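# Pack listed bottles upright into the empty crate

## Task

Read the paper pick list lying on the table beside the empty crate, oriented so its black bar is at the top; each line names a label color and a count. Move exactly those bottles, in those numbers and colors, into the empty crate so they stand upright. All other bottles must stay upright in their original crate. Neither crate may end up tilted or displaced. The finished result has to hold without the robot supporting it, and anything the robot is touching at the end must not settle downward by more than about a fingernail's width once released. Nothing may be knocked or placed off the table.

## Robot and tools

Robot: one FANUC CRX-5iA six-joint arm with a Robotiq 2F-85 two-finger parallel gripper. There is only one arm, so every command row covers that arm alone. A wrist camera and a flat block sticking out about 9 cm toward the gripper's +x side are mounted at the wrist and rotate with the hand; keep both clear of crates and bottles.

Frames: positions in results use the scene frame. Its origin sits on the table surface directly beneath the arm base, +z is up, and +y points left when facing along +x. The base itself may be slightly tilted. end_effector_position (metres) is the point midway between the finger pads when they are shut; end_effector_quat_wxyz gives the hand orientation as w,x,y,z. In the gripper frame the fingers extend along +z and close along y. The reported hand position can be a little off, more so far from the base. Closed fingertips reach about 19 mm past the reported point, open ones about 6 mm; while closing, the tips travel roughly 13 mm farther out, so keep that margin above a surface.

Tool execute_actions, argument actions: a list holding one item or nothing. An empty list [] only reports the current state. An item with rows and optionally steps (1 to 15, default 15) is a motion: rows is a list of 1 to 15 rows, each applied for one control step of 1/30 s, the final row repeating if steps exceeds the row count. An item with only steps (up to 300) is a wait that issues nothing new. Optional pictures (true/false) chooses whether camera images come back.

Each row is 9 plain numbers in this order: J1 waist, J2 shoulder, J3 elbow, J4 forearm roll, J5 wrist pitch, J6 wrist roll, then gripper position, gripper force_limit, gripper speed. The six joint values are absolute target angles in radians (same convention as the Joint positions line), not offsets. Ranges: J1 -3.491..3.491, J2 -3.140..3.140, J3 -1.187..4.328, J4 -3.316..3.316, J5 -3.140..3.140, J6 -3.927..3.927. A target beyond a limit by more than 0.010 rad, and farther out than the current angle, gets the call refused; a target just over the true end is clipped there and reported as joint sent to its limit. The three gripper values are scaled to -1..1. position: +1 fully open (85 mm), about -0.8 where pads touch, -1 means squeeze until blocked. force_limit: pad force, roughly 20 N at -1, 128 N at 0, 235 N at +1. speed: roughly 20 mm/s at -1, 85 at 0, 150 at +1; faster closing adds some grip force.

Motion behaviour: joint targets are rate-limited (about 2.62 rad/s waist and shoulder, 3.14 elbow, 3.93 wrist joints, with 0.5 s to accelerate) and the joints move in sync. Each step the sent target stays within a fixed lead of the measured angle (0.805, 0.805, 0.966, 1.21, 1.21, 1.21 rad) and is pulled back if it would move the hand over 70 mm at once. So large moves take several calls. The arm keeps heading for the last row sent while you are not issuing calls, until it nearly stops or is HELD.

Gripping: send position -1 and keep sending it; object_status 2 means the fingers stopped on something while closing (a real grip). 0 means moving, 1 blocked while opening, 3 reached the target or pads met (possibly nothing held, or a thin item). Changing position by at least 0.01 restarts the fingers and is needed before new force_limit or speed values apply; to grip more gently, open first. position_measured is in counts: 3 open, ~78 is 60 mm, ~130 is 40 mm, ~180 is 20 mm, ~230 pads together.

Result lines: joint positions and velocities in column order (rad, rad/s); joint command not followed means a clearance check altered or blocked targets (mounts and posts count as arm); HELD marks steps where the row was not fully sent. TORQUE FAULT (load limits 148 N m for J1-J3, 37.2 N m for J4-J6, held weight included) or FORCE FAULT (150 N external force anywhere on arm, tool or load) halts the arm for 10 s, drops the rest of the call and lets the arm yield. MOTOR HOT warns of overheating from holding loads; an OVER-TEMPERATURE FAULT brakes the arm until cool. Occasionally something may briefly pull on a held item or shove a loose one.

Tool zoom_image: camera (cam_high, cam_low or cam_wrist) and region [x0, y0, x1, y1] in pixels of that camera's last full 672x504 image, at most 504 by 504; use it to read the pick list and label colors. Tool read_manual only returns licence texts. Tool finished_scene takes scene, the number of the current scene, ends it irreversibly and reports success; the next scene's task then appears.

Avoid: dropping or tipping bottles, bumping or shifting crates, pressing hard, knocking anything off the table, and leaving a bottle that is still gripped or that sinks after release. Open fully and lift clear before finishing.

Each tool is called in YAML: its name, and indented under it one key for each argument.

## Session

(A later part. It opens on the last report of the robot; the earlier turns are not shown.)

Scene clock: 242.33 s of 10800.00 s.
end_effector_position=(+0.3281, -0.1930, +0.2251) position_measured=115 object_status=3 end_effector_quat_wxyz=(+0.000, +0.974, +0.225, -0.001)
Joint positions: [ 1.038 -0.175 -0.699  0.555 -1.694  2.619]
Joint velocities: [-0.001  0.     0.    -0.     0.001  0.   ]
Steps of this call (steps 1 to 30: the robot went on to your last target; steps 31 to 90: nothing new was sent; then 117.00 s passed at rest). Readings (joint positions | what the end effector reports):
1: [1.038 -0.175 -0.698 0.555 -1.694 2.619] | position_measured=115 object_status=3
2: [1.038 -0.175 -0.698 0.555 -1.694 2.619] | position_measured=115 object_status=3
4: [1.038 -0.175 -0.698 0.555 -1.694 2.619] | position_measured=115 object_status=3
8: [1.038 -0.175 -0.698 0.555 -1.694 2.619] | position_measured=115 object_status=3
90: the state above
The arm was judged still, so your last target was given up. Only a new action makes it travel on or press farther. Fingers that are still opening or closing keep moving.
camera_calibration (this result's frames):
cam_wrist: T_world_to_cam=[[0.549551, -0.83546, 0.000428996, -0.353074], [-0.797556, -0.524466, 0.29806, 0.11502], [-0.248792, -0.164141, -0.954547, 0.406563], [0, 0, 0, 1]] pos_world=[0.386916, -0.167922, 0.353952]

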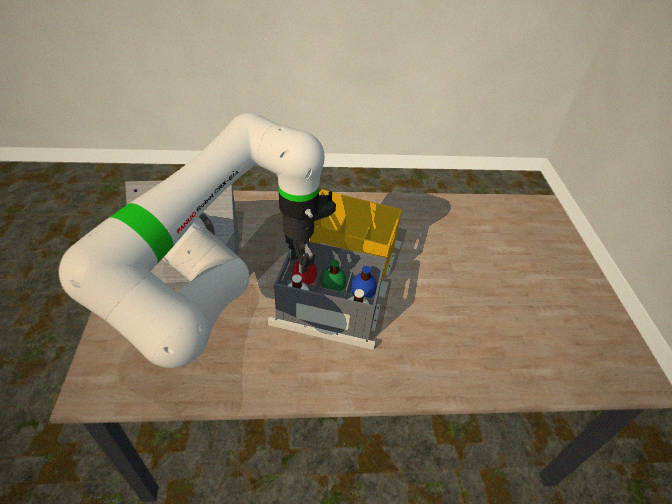

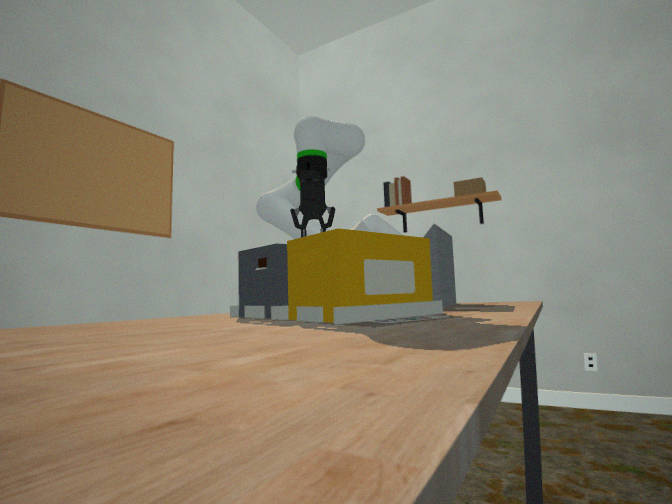

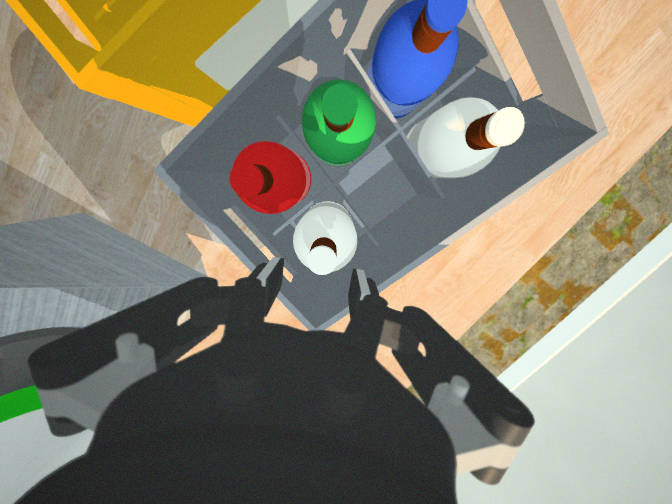

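execute_actions:
  actions:
    - {"rows": [[1.0362,-0.1763,-0.7013,0.5559,-1.6919,2.6192,0.0,0.6,0],[1.0308,-0.1790,-0.7090,0.5589,-1.6853,2.6203,0.0,0.6,0],[1.0224,-0.1828,-0.7206,0.5635,-1.6749,2.6220,0.0,0.6,0],[1.0113,-0.1868,-0.7348,0.5698,-1.6612,2.6241,0.0,0.6,0],[0.9981,-0.1905,-0.7508,0.5771,-1.6448,2.6266,0.0,0.6,0],[0.9833,-0.1931,-0.7675,0.5854,-1.6263,2.6292,0.0,0.6,0],[0.9673,-0.1941,-0.7837,0.5943,-1.6063,2.6318,0.0,0.6,0],[0.9511,-0.1939,-0.7989,0.6034,-1.5859,2.6343,0.0,0.6,0],[0.9358,-0.1934,-0.8129,0.6120,-1.5668,2.6366,0.0,0.6,0],[0.9223,-0.1927,-0.8249,0.6197,-1.5501,2.6386,0.0,0.6,0],[0.9115,-0.1920,-0.8342,0.6259,-1.5367,2.6402,0.0,0.6,0],[0.9043,-0.1914,-0.8403,0.6301,-1.5279,2.6412,-1,0.6,0],[0.9017,-0.1912,-0.8425,0.6316,-1.5247,2.6416,-1,0.6,0]], "steps": 15}
  pictures: false

execute_actions:
  actions:
    - {"rows": [[0.9017,-0.1912,-0.8425,0.6316,-1.5247,2.6416,-1,0.6,0]], "steps": 9}
  pictures: false

execute_actions:
  actions:
    - {"rows": [[0.9043,-0.1914,-0.8402,0.6300,-1.5280,2.6412,-1,0.6,0],[0.9119,-0.1920,-0.8338,0.6257,-1.5373,2.6401,-1,0.6,0],[0.9238,-0.1928,-0.8236,0.6189,-1.5519,2.6384,-1,0.6,0],[0.9393,-0.1936,-0.8098,0.6101,-1.5711,2.6361,-1,0.6,0],[0.9576,-0.1941,-0.7929,0.5997,-1.5941,2.6333,-1,0.6,0],[0.9781,-0.1940,-0.7731,0.5883,-1.6200,2.6301,-1,0.6,0],[1.0002,-0.1932,-0.7507,0.5761,-1.6482,2.6264,-1,0.6,0],[1.0230,-0.1915,-0.7262,0.5637,-1.6779,2.6225,-1,0.6,0],[1.0462,-0.1887,-0.6999,0.5514,-1.7084,2.6183,-1,0.6,0],[1.0690,-0.1848,-0.6722,0.5394,-1.7390,2.6139,-1,0.6,0],[1.0912,-0.1798,-0.6436,0.5281,-1.7692,2.6095,-1,0.6,0],[1.1122,-0.1719,-0.6139,0.5175,-1.7975,2.6045,-1,0.6,0],[1.1318,-0.1596,-0.5827,0.5076,-1.8225,2.5986,-1,0.6,0],[1.1499,-0.1431,-0.5506,0.4986,-1.8439,2.5920,-1,0.6,0],[1.1661,-0.1227,-0.5184,0.4904,-1.8613,2.5846,-1,0.6,0]], "steps": 15}
  pictures: false

execute_actions:
  actions:
    - {"rows": [[1.1802,-0.0987,-0.4867,0.4831,-1.8741,2.5765,-1,0.6,0],[1.1923,-0.0716,-0.4561,0.4766,-1.8822,2.5679,-1,0.6,0],[1.2022,-0.0418,-0.4275,0.4710,-1.8852,2.5589,-1,0.6,0],[1.2097,-0.0096,-0.4016,0.4661,-1.8829,2.5496,-1,0.6,0],[1.2148,0.0225,-0.3798,0.4622,-1.8756,2.5405,-1,0.6,0],[1.2172,0.0526,-0.3637,0.4593,-1.8640,2.5322,-1,0.6,0],[1.2181,0.0815,-0.3506,0.4570,-1.8501,2.5244,-1,0.6,0],[1.2190,0.1104,-0.3375,0.4547,-1.8362,2.5166,-1,0.6,0],[1.2200,0.1393,-0.3244,0.4524,-1.8223,2.5087,-1,0.6,0],[1.2209,0.1682,-0.3114,0.4501,-1.8083,2.5009,-1,0.6,0],[1.2219,0.1971,-0.2983,0.4478,-1.7944,2.4931,-1,0.6,0],[1.2228,0.2260,-0.2852,0.4455,-1.7805,2.4852,-1,0.6,0],[1.2237,0.2549,-0.2721,0.4432,-1.7666,2.4774,-1,0.6,0],[1.2247,0.2838,-0.2590,0.4409,-1.7527,2.4696,-1,0.6,0],[1.2256,0.3127,-0.2460,0.4386,-1.7388,2.4617,-1,0.6,0]], "steps": 15}
  pictures: false

execute_actions:
  actions:
    - {"rows": [[1.2266,0.3416,-0.2329,0.4363,-1.7248,2.4539,-1,0.6,0],[1.2274,0.3687,-0.2206,0.4341,-1.7118,2.4466,-1,0.6,0],[1.2278,0.3920,-0.2114,0.4325,-1.6992,2.4401,-1,0.6,0],[1.2271,0.4113,-0.2065,0.4316,-1.6861,2.4343,-1,0.6,0],[1.2255,0.4266,-0.2057,0.4314,-1.6723,2.4293,-1,0.6,0],[1.2229,0.4381,-0.2091,0.4320,-1.6580,2.4249,-1,0.6,0],[1.2193,0.4457,-0.2166,0.4335,-1.6430,2.4213,-1,0.6,0],[1.2146,0.4496,-0.2281,0.4359,-1.6274,2.4183,-1,0.6,0],[1.2087,0.4498,-0.2437,0.4393,-1.6112,2.4158,-1,0.6,0],[1.2028,0.4468,-0.2632,0.4429,-1.5944,2.4130,-1,0.6,0],[1.1976,0.4422,-0.2843,0.4462,-1.5777,2.4094,-1,0.6,0],[1.1926,0.4372,-0.3058,0.4497,-1.5612,2.4052,-1,0.6,0],[1.1873,0.4329,-0.3268,0.4535,-1.5447,2.4012,-1,0.6,0],[1.1810,0.4306,-0.3459,0.4581,-1.5277,2.3976,-1,0.6,0],[1.1737,0.4301,-0.3631,0.4636,-1.5105,2.3944,-1,0.6,0]], "steps": 15}
  pictures: true

zoom_image:
  camera: "cam_wrist"
  region: [150, 20, 550, 320]

execute_actions:
  actions:
    - {"rows": [[1.1659,0.4306,-0.3795,0.4695,-1.4931,2.3914,-1,0.6,0],[1.1579,0.4315,-0.3955,0.4758,-1.4756,2.3882,-1,0.6,0],[1.1498,0.4327,-0.4113,0.4823,-1.4581,2.3848,-1,0.6,0],[1.1415,0.4342,-0.4269,0.4892,-1.4406,2.3814,-1,0.6,0],[1.1330,0.4361,-0.4422,0.4963,-1.4230,2.3778,-1,0.6,0],[1.1244,0.4383,-0.4572,0.5037,-1.4054,2.3741,-1,0.6,0],[1.1155,0.4408,-0.4719,0.5114,-1.3877,2.3702,-1,0.6,0],[1.1065,0.4436,-0.4864,0.5194,-1.3700,2.3662,-1,0.6,0],[1.0973,0.4468,-0.5007,0.5277,-1.3522,2.3621,-1,0.6,0],[1.0886,0.4501,-0.5138,0.5358,-1.3355,2.3582,-1,0.6,0],[1.0806,0.4532,-0.5253,0.5432,-1.3205,2.3545,-1,0.6,0],[1.0736,0.4562,-0.5351,0.5497,-1.3075,2.3513,-1,0.6,0],[1.0676,0.4588,-0.5433,0.5554,-1.2966,2.3485,-1,0.6,0],[1.0627,0.4610,-0.5499,0.5601,-1.2876,2.3462,-1,0.6,0],[1.0588,0.4628,-0.5550,0.5638,-1.2806,2.3444,-1,0.6,0]], "steps": 15}
  pictures: false

execute_actions:
  actions:
    - {"rows": [[1.0560,0.4642,-0.5587,0.5666,-1.2754,2.3430,-1,0.6,0],[1.0541,0.4651,-0.5611,0.5684,-1.2721,2.3421,-1,0.6,0],[1.0529,0.4656,-0.5626,0.5695,-1.2700,2.3416,-1,0.6,0],[1.0529,0.4656,-0.5626,0.5695,-1.2700,2.3416,-1,0.6,0],[1.0529,0.4656,-0.5626,0.5695,-1.2700,2.3416,0.0,0.6,0.3]], "steps": 9}
  pictures: false

execute_actions:
  actions:
    - {"rows": [[1.0543,0.4650,-0.5609,0.5682,-1.2724,2.3422,0.0,0.6,0.3],[1.0580,0.4632,-0.5561,0.5647,-1.2790,2.3439,0.0,0.6,0.3],[1.0635,0.4607,-0.5488,0.5594,-1.2890,2.3465,0.0,0.6,0.3],[1.0703,0.4576,-0.5396,0.5528,-1.3015,2.3497,0.0,0.6,0.3],[1.0780,0.4543,-0.5290,0.5456,-1.3156,2.3533,0.0,0.6,0.3],[1.0860,0.4511,-0.5176,0.5382,-1.3306,2.3570,0.0,0.6,0.3],[1.0936,0.4462,-0.5069,0.5310,-1.3462,2.3611,0.0,0.6,0.3],[1.1004,0.4380,-0.4987,0.5246,-1.3623,2.3661,0.0,0.6,0.3],[1.1058,0.4267,-0.4936,0.5193,-1.3782,2.3717,0.0,0.6,0.3],[1.1094,0.4121,-0.4923,0.5154,-1.3930,2.3778,0.0,0.6,0.3],[1.1110,0.3945,-0.4956,0.5133,-1.4058,2.3842,0.0,0.6,0.3],[1.1101,0.3738,-0.5043,0.5132,-1.4159,2.3908,0.0,0.6,0.3],[1.1076,0.3498,-0.5168,0.5142,-1.4250,2.3980,0.0,0.6,0.3]], "steps": 13}
  pictures: true

zoom_image:
  camera: "cam_wrist"
  region: [100, 0, 600, 320]

execute_actions:
  actions:
    - {"rows": [[1.1047,0.3220,-0.5313,0.5155,-1.4355,2.4063,0.0,0.6,0.3],[1.1016,0.2925,-0.5467,0.5168,-1.4468,2.4152,0.0,0.6,0.3],[1.0986,0.2629,-0.5622,0.5181,-1.4580,2.4240,0.0,0.6,0.3],[1.0955,0.2333,-0.5776,0.5195,-1.4692,2.4329,0.0,0.6,0.3],[1.0924,0.2037,-0.5930,0.5208,-1.4805,2.4418,0.0,0.6,0.3],[1.0893,0.1742,-0.6085,0.5221,-1.4917,2.4506,0.0,0.6,0.3],[1.0863,0.1446,-0.6239,0.5235,-1.5029,2.4595,0.0,0.6,0.3],[1.0834,0.1169,-0.6384,0.5247,-1.5135,2.4678,0.0,0.6,0.3],[1.0809,0.0928,-0.6509,0.5258,-1.5226,2.4750,0.0,0.6,0.3],[1.0788,0.0725,-0.6615,0.5267,-1.5303,2.4811,0.0,0.6,0.3],[1.0771,0.0559,-0.6702,0.5274,-1.5367,2.4861,0.0,0.6,0.3],[1.0757,0.0429,-0.6770,0.5280,-1.5416,2.4900,0.0,0.6,0.3],[1.0748,0.0337,-0.6818,0.5284,-1.5451,2.4927,0.0,0.6,0.3],[1.0742,0.0281,-0.6847,0.5287,-1.5472,2.4944,0.0,0.6,0.3],[1.0740,0.0263,-0.6857,0.5288,-1.5479,2.4950,0.0,0.6,0.3]], "steps": 15}
  pictures: false

execute_actions:
  actions:
    - {"steps": 12}
  pictures: true

Scene clock: 362.83 s of 10800.00 s.
end_effector_position=(+0.3243, -0.1963, +0.1555) position_measured=140 object_status=0 end_effector_quat_wxyz=(-0.000, +0.974, +0.225, -0.001)
Joint positions: [ 0.905 -0.192 -0.84   0.63  -1.528  2.641]
Joint velocities: [-0.121  0.011 -0.104  0.069  0.148  0.018]
Steps of this call (steps 1 to 90: nothing new was sent; then 117.00 s passed at rest; steps 91 to 105: all 15 steps of this action). Readings (joint positions | what the end effector reports):
91: [1.038 -0.175 -0.699 0.555 -1.694 2.619] | position_measured=115 object_status=0
92: [1.037 -0.176 -0.701 0.555 -1.693 2.619] | position_measured=116 object_status=0
94: [1.028 -0.180 -0.712 0.560 -1.683 2.621] | position_measured=124 object_status=0
98: [0.989 -0.191 -0.760 0.582 -1.633 2.628] | position_measured=128 object_status=0
105: the state above

Scene clock: 363.13 s of 10800.00 s.
end_effector_position=(+0.3243, -0.1963, +0.1542) position_measured=174 object_status=0 end_effector_quat_wxyz=(+0.000, +0.974, +0.225, -0.000)
Joint positions: [ 0.902 -0.191 -0.842  0.632 -1.525  2.642]
Joint velocities: [-0.     0.    -0.001  0.     0.     0.   ]
Steps of this call (steps 1 to 9: all 9 steps of this action). Readings (joint positions | what the end effector reports):
1: [0.902 -0.191 -0.842 0.631 -1.526 2.641] | position_measured=147 object_status=0
2: [0.902 -0.191 -0.842 0.632 -1.525 2.642] | position_measured=154 object_status=0
4: [0.902 -0.191 -0.842 0.632 -1.525 2.642] | position_measured=168 object_status=0
8: [0.902 -0.191 -0.842 0.632 -1.525 2.642] | position_measured=174 object_status=0
9: the state above

Scene clock: 363.63 s of 10800.00 s.
end_effector_position=(+0.3260, -0.1954, +0.2633) position_measured=174 object_status=2 end_effector_quat_wxyz=(-0.002, +0.975, +0.223, +0.001)
Joint positions: [ 1.103 -0.174 -0.621  0.522 -1.784  2.605]
Joint velocities: [ 0.552  0.266  0.825 -0.278 -0.698 -0.153]
Steps of this call (steps 1 to 15: all 15 steps of this action). Readings (joint positions | what the end effector reports):
1: [0.902 -0.191 -0.842 0.632 -1.525 2.642] | position_measured=174 object_status=0
2: [0.903 -0.191 -0.841 0.631 -1.527 2.642] | position_measured=174 object_status=2
4: [0.914 -0.192 -0.832 0.624 -1.541 2.641] | position_measured=174 object_status=2
8: [0.966 -0.194 -0.784 0.595 -1.605 2.632] | position_measured=174 object_status=2
15: the state above

Scene clock: 364.13 s of 10800.00 s.
end_effector_position=(+0.3768, -0.0720, +0.3542) position_measured=174 object_status=2 end_effector_quat_wxyz=(+0.003, +0.974, +0.226, +0.000)
Joint positions: [ 1.222  0.2   -0.298  0.448 -1.797  2.492]
Joint velocities: [ 0.023  0.847  0.397 -0.07   0.447 -0.23 ]
Steps of this call (steps 1 to 15: all 15 steps of this action). Readings (joint positions | what the end effector reports):
1: [1.121 -0.163 -0.593 0.513 -1.807 2.600] | position_measured=174 object_status=2
2: [1.138 -0.148 -0.563 0.505 -1.827 2.593] | position_measured=174 object_status=2
4: [1.168 -0.106 -0.504 0.489 -1.857 2.579] | position_measured=174 object_status=2
8: [1.205 0.001 -0.405 0.468 -1.874 2.547] | position_measured=174 object_status=2
15: the state above

Scene clock: 364.63 s of 10800.00 s.
end_effector_position=(+0.4027, +0.0401, +0.2873) position_measured=174 object_status=2 end_effector_quat_wxyz=(+0.000, +0.974, +0.226, -0.001)
Joint positions: [ 1.192  0.439 -0.307  0.45  -1.56   2.405]
Joint velocities: [-0.172 -0.135 -0.59   0.122  0.489 -0.109]
Steps of this call (steps 1 to 15: all 15 steps of this action). Readings (joint positions | what the end effector reports):
1: [1.223 0.228 -0.285 0.445 -1.782 2.485] | position_measured=174 object_status=2
2: [1.224 0.257 -0.272 0.443 -1.767 2.477] | position_measured=174 object_status=2
4: [1.226 0.314 -0.246 0.439 -1.739 2.461] | position_measured=174 object_status=2
8: [1.226 0.410 -0.214 0.433 -1.678 2.433] | position_measured=174 object_status=2
15: the state above
camera_calibration (this result's frames):
cam_wrist: T_world_to_cam=[[0.551379, -0.834254, 0.00080681, -0.200242], [-0.796097, -0.525871, 0.299481, 0.277263], [-0.249419, -0.16577, -0.954102, 0.522987], [0, 0, 0, 1]] pos_world=[0.461581, 0.0654471, 0.416109]

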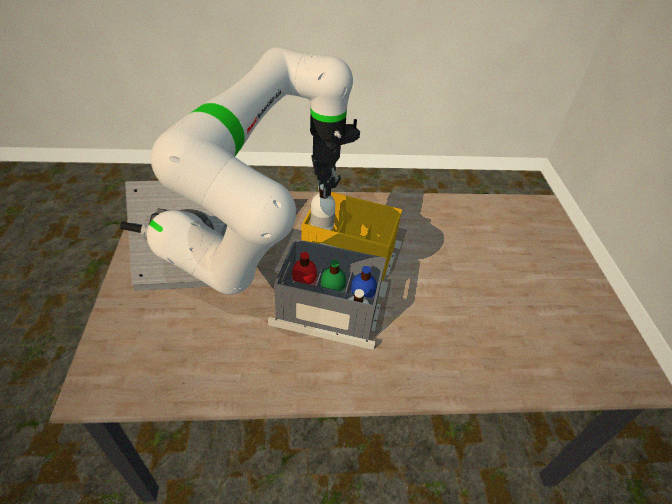

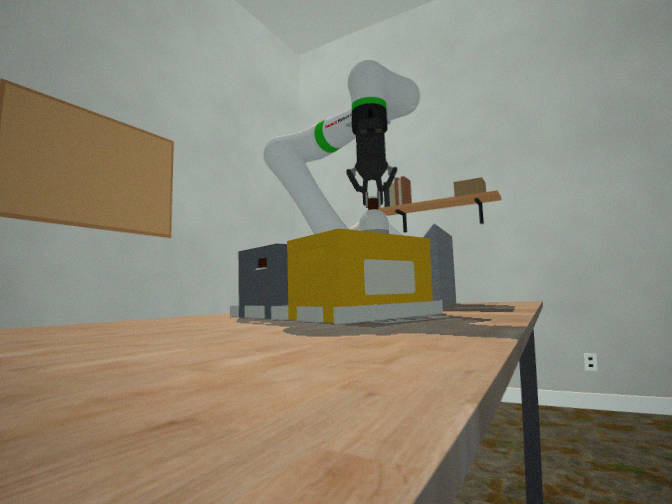

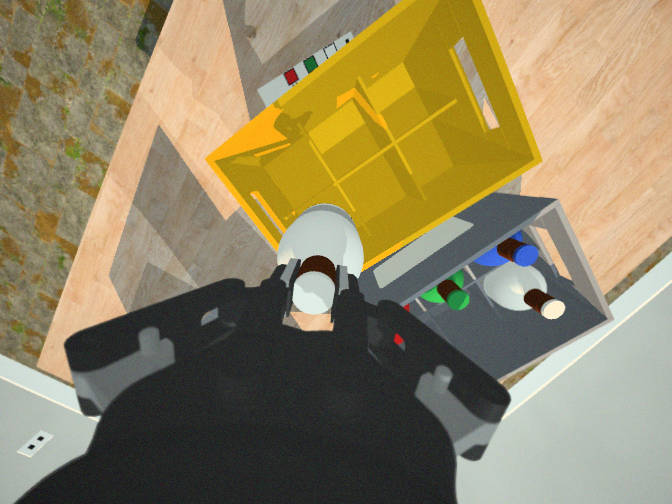

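Region (150, 20, 550, 320) of cam_wrist's 672x504 image, scaled by 1.260, with more detail than that image has; it fills the top 378 rows of this view, and the rest is white.

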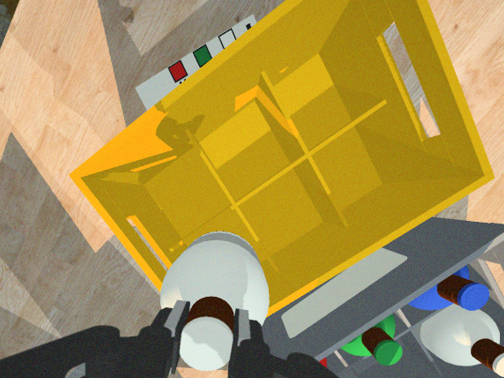

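Scene clock: 365.13 s of 10800.00 s.
end_effector_position=(+0.4007, +0.0378, +0.1696) position_measured=174 object_status=2 end_effector_quat_wxyz=(+0.000, +0.974, +0.225, -0.000)
Joint positions: [ 1.07   0.458 -0.54   0.553 -1.301  2.35 ]
Joint velocities: [-0.189  0.081 -0.26   0.177  0.346 -0.087]
Steps of this call (steps 1 to 15: all 15 steps of this action). Readings (joint positions | what the end effector reports):
1: [1.186 0.435 -0.327 0.455 -1.543 2.401] | position_measured=174 object_status=2
2: [1.179 0.432 -0.346 0.460 -1.525 2.398] | position_measured=174 object_status=2
4: [1.163 0.431 -0.382 0.472 -1.489 2.391] | position_measured=174 object_status=2
8: [1.129 0.437 -0.448 0.500 -1.416 2.376] | position_measured=174 object_status=2
15: the state above

Scene clock: 365.43 s of 10800.00 s.
end_effector_position=(+0.4004, +0.0380, +0.1560) position_measured=152 object_status=0 end_effector_quat_wxyz=(+0.000, +0.974, +0.225, -0.001)
Joint positions: [ 1.053  0.466 -0.563  0.57  -1.27   2.342]
Joint velocities: [-0.001  0.001 -0.001  0.     0.001 -0.   ]
Steps of this call (steps 1 to 9: all 9 steps of this action). Readings (joint positions | what the end effector reports):
1: [1.064 0.460 -0.548 0.559 -1.290 2.347] | position_measured=174 object_status=2
2: [1.060 0.463 -0.554 0.563 -1.282 2.345] | position_measured=174 object_status=2
4: [1.054 0.465 -0.561 0.568 -1.272 2.342] | position_measured=174 object_status=2
8: [1.053 0.466 -0.562 0.570 -1.270 2.342] | position_measured=160 object_status=0
9: the state above

Scene clock: 365.87 s of 10800.00 s.
end_effector_position=(+0.3979, +0.0226, +0.2089) position_measured=129 object_status=3 end_effector_quat_wxyz=(-0.000, +0.975, +0.224, +0.001)
Joint positions: [ 1.108  0.402 -0.496  0.516 -1.396  2.381]
Joint velocities: [ 0.04  -0.446 -0.028 -0.059 -0.307  0.16 ]
Steps of this call (steps 1 to 13: all 13 steps of this action). Readings (joint positions | what the end effector reports):
1: [1.053 0.466 -0.563 0.570 -1.270 2.342] | position_measured=143 object_status=0
2: [1.053 0.465 -0.562 0.569 -1.272 2.342] | position_measured=136 object_status=0
4: [1.059 0.463 -0.554 0.563 -1.282 2.344] | position_measured=130 object_status=0
8: [1.084 0.451 -0.520 0.540 -1.328 2.356] | position_measured=129 object_status=0
13: the state above
camera_calibration (this result's frames):
cam_wrist: T_world_to_cam=[[0.548063, -0.836437, 0.000817035, -0.210783], [-0.799179, -0.523361, 0.295646, 0.289745], [-0.246862, -0.162686, -0.955297, 0.443187], [0, 0, 0, 1]] pos_world=[0.456486, 0.0474347, 0.337886]

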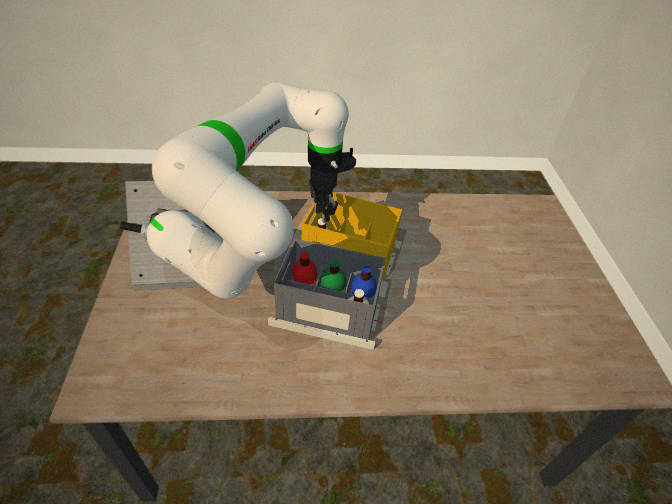

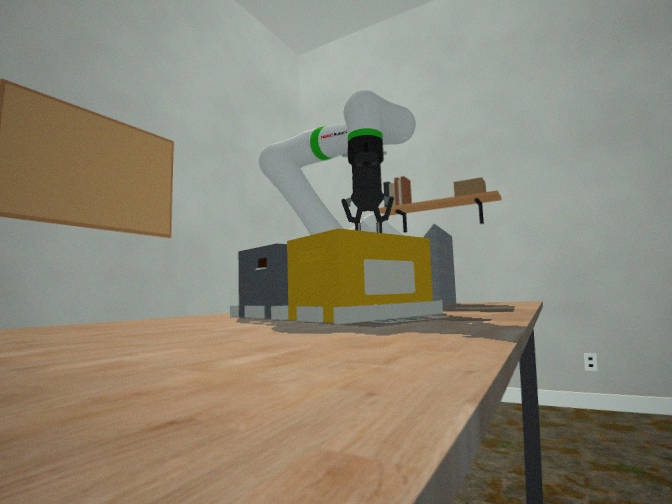

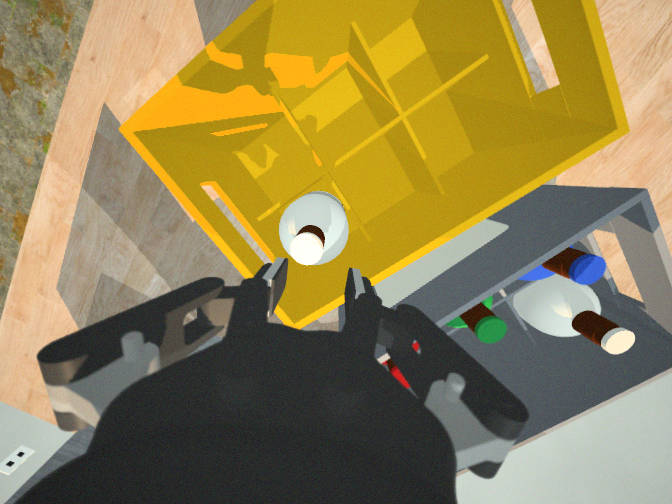

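Region (100, 0, 600, 320) of cam_wrist's 672x504 image, scaled by 1.008, with more detail than that image has; it fills the top 323 rows of this view, and the rest is white.

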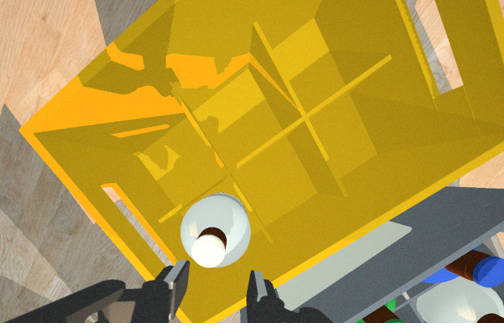

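Scene clock: 366.37 s of 10800.00 s.
end_effector_position=(+0.3526, -0.1026, +0.2115) position_measured=129 object_status=3 end_effector_quat_wxyz=(+0.001, +0.975, +0.224, -0.000)
Joint positions: [ 1.077  0.054 -0.671  0.527 -1.537  2.486]
Joint velocities: [-0.049 -0.467 -0.243  0.021 -0.175  0.139]
Steps of this call (steps 1 to 15: all 15 steps of this action). Readings (joint positions | what the end effector reports):
1: [1.109 0.385 -0.499 0.515 -1.406 2.386] | position_measured=129 object_status=3
2: [1.109 0.367 -0.505 0.515 -1.416 2.392] | position_measured=129 object_status=3
4: [1.107 0.323 -0.527 0.515 -1.434 2.406] | position_measured=129 object_status=3
8: [1.095 0.221 -0.583 0.520 -1.474 2.437] | position_measured=129 object_status=3
15: the state above

Scene clock: 366.77 s of 10800.00 s.
end_effector_position=(+0.3480, -0.1118, +0.2099) position_measured=129 object_status=3 end_effector_quat_wxyz=(+0.001, +0.975, +0.224, -0.000)
Joint positions: [ 1.074  0.026 -0.686  0.529 -1.548  2.495]
Joint velocities: [-0. -0. -0. -0.  0. -0.]
Steps of this call (steps 1 to 12: the robot went on to your last target). Readings (joint positions | what the end effector reports):
1: [1.076 0.041 -0.678 0.528 -1.542 2.491] | position_measured=129 object_status=3
2: [1.075 0.032 -0.683 0.529 -1.546 2.493] | position_measured=129 object_status=3
4: [1.074 0.027 -0.685 0.529 -1.548 2.495] | position_measured=129 object_status=3
8: [1.074 0.026 -0.686 0.529 -1.548 2.495] | position_measured=129 object_status=3
12: the state above
camera_calibration (this result's frames):
cam_wrist: T_world_to_cam=[[0.54841, -0.836208, 0.00148768, -0.296013], [-0.798454, -0.523119, 0.298024, 0.178484], [-0.248432, -0.164627, -0.954557, 0.410186], [0, 0, 0, 1]] pos_world=[0.406751, -0.0866321, 0.338794]

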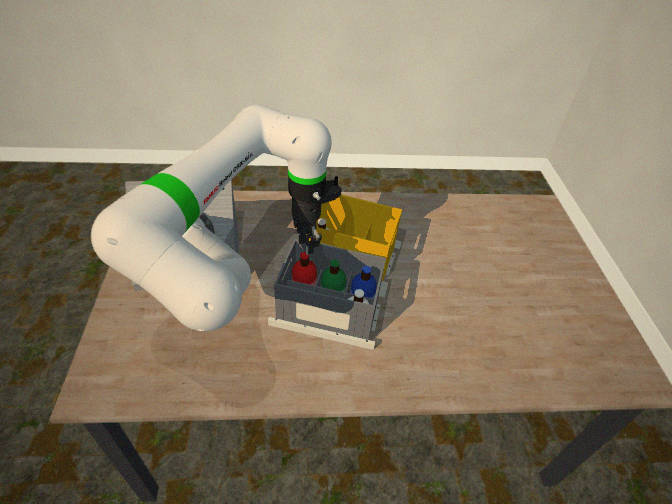

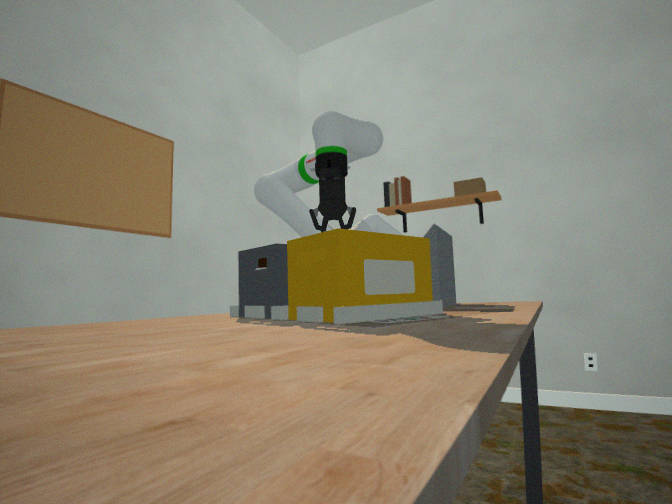

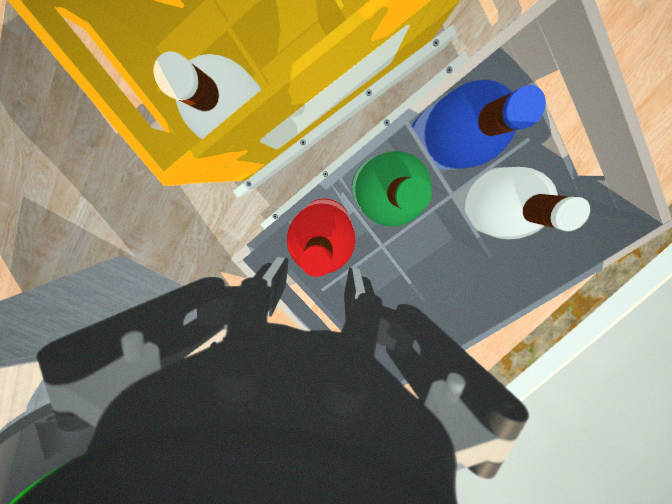

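zoom_image:
  camera: "cam_wrist"
  region: [230, 180, 390, 320]

zoom_image:
  camera: "cam_wrist"
  region: [330, 120, 490, 280]

zoom_image:
  camera: "cam_wrist"
  region: [120, 0, 340, 200]

Region (230, 180, 390, 320) of cam_wrist's 672x504 image, scaled by 3.150, with more detail than that image has; it fills the top 441 rows of this view, and the rest is white.

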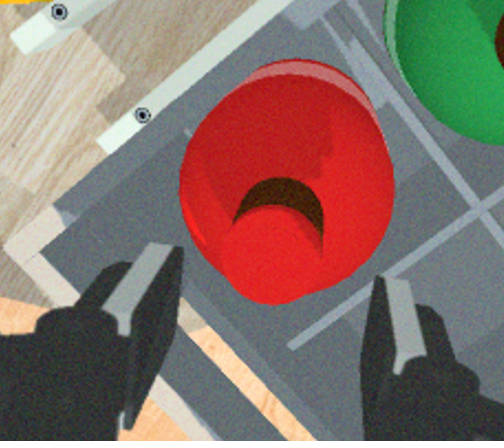

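Region (330, 120, 490, 280) of cam_wrist's 672x504 image, scaled by 3.150, with more detail than that image has.

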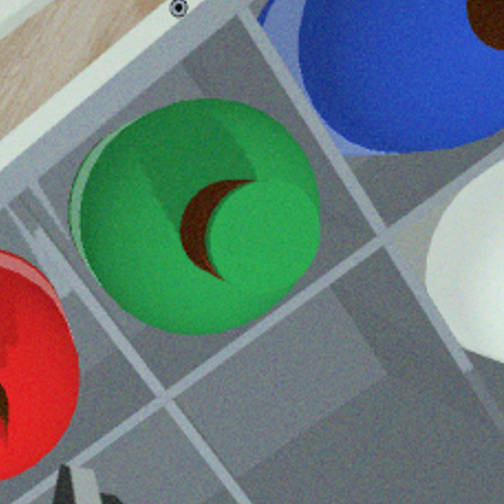

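Region (120, 0, 340, 200) of cam_wrist's 672x504 image, scaled by 2.291, with more detail than that image has; it fills the top 458 rows of this view, and the rest is white.

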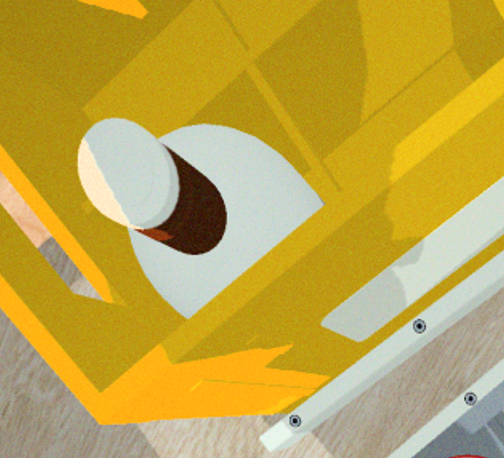

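zoom_image:
  camera: "cam_wrist"
  region: [280, 0, 460, 110]

zoom_image:
  camera: "cam_wrist"
  region: [140, 60, 280, 200]

Region (280, 0, 460, 110) of cam_wrist's 672x504 image, scaled by 2.800, with more detail than that image has.

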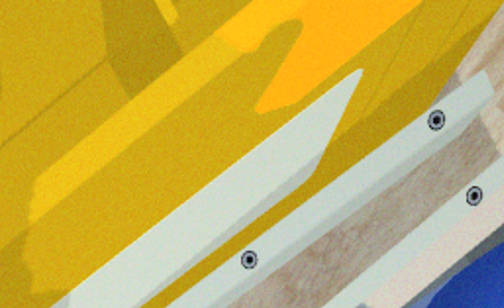

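Region (140, 60, 280, 200) of cam_wrist's 672x504 image, scaled by 3.600, with more detail than that image has.

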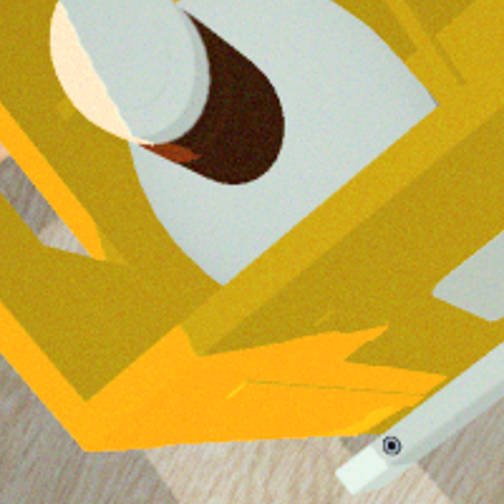

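zoom_image:
  camera: "cam_wrist"
  region: [380, 160, 450, 230]

zoom_image:
  camera: "cam_wrist"
  region: [280, 225, 350, 295]

Region (380, 160, 450, 230) of cam_wrist's 672x504 image, scaled by 7.200, with more detail than that image has.

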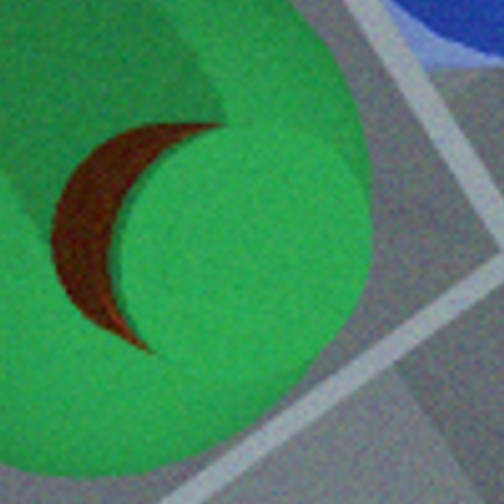

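Region (280, 225, 350, 295) of cam_wrist's 672x504 image, scaled by 7.200, with more detail than that image has.

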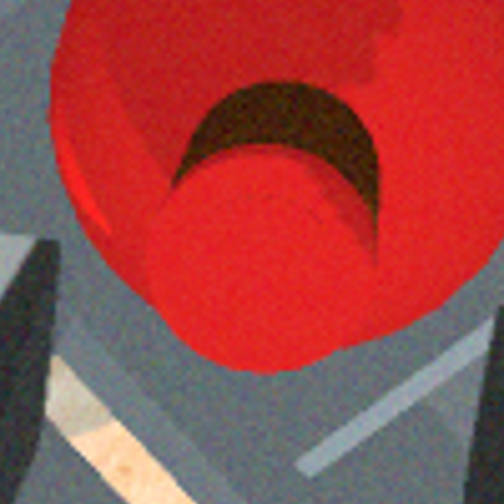

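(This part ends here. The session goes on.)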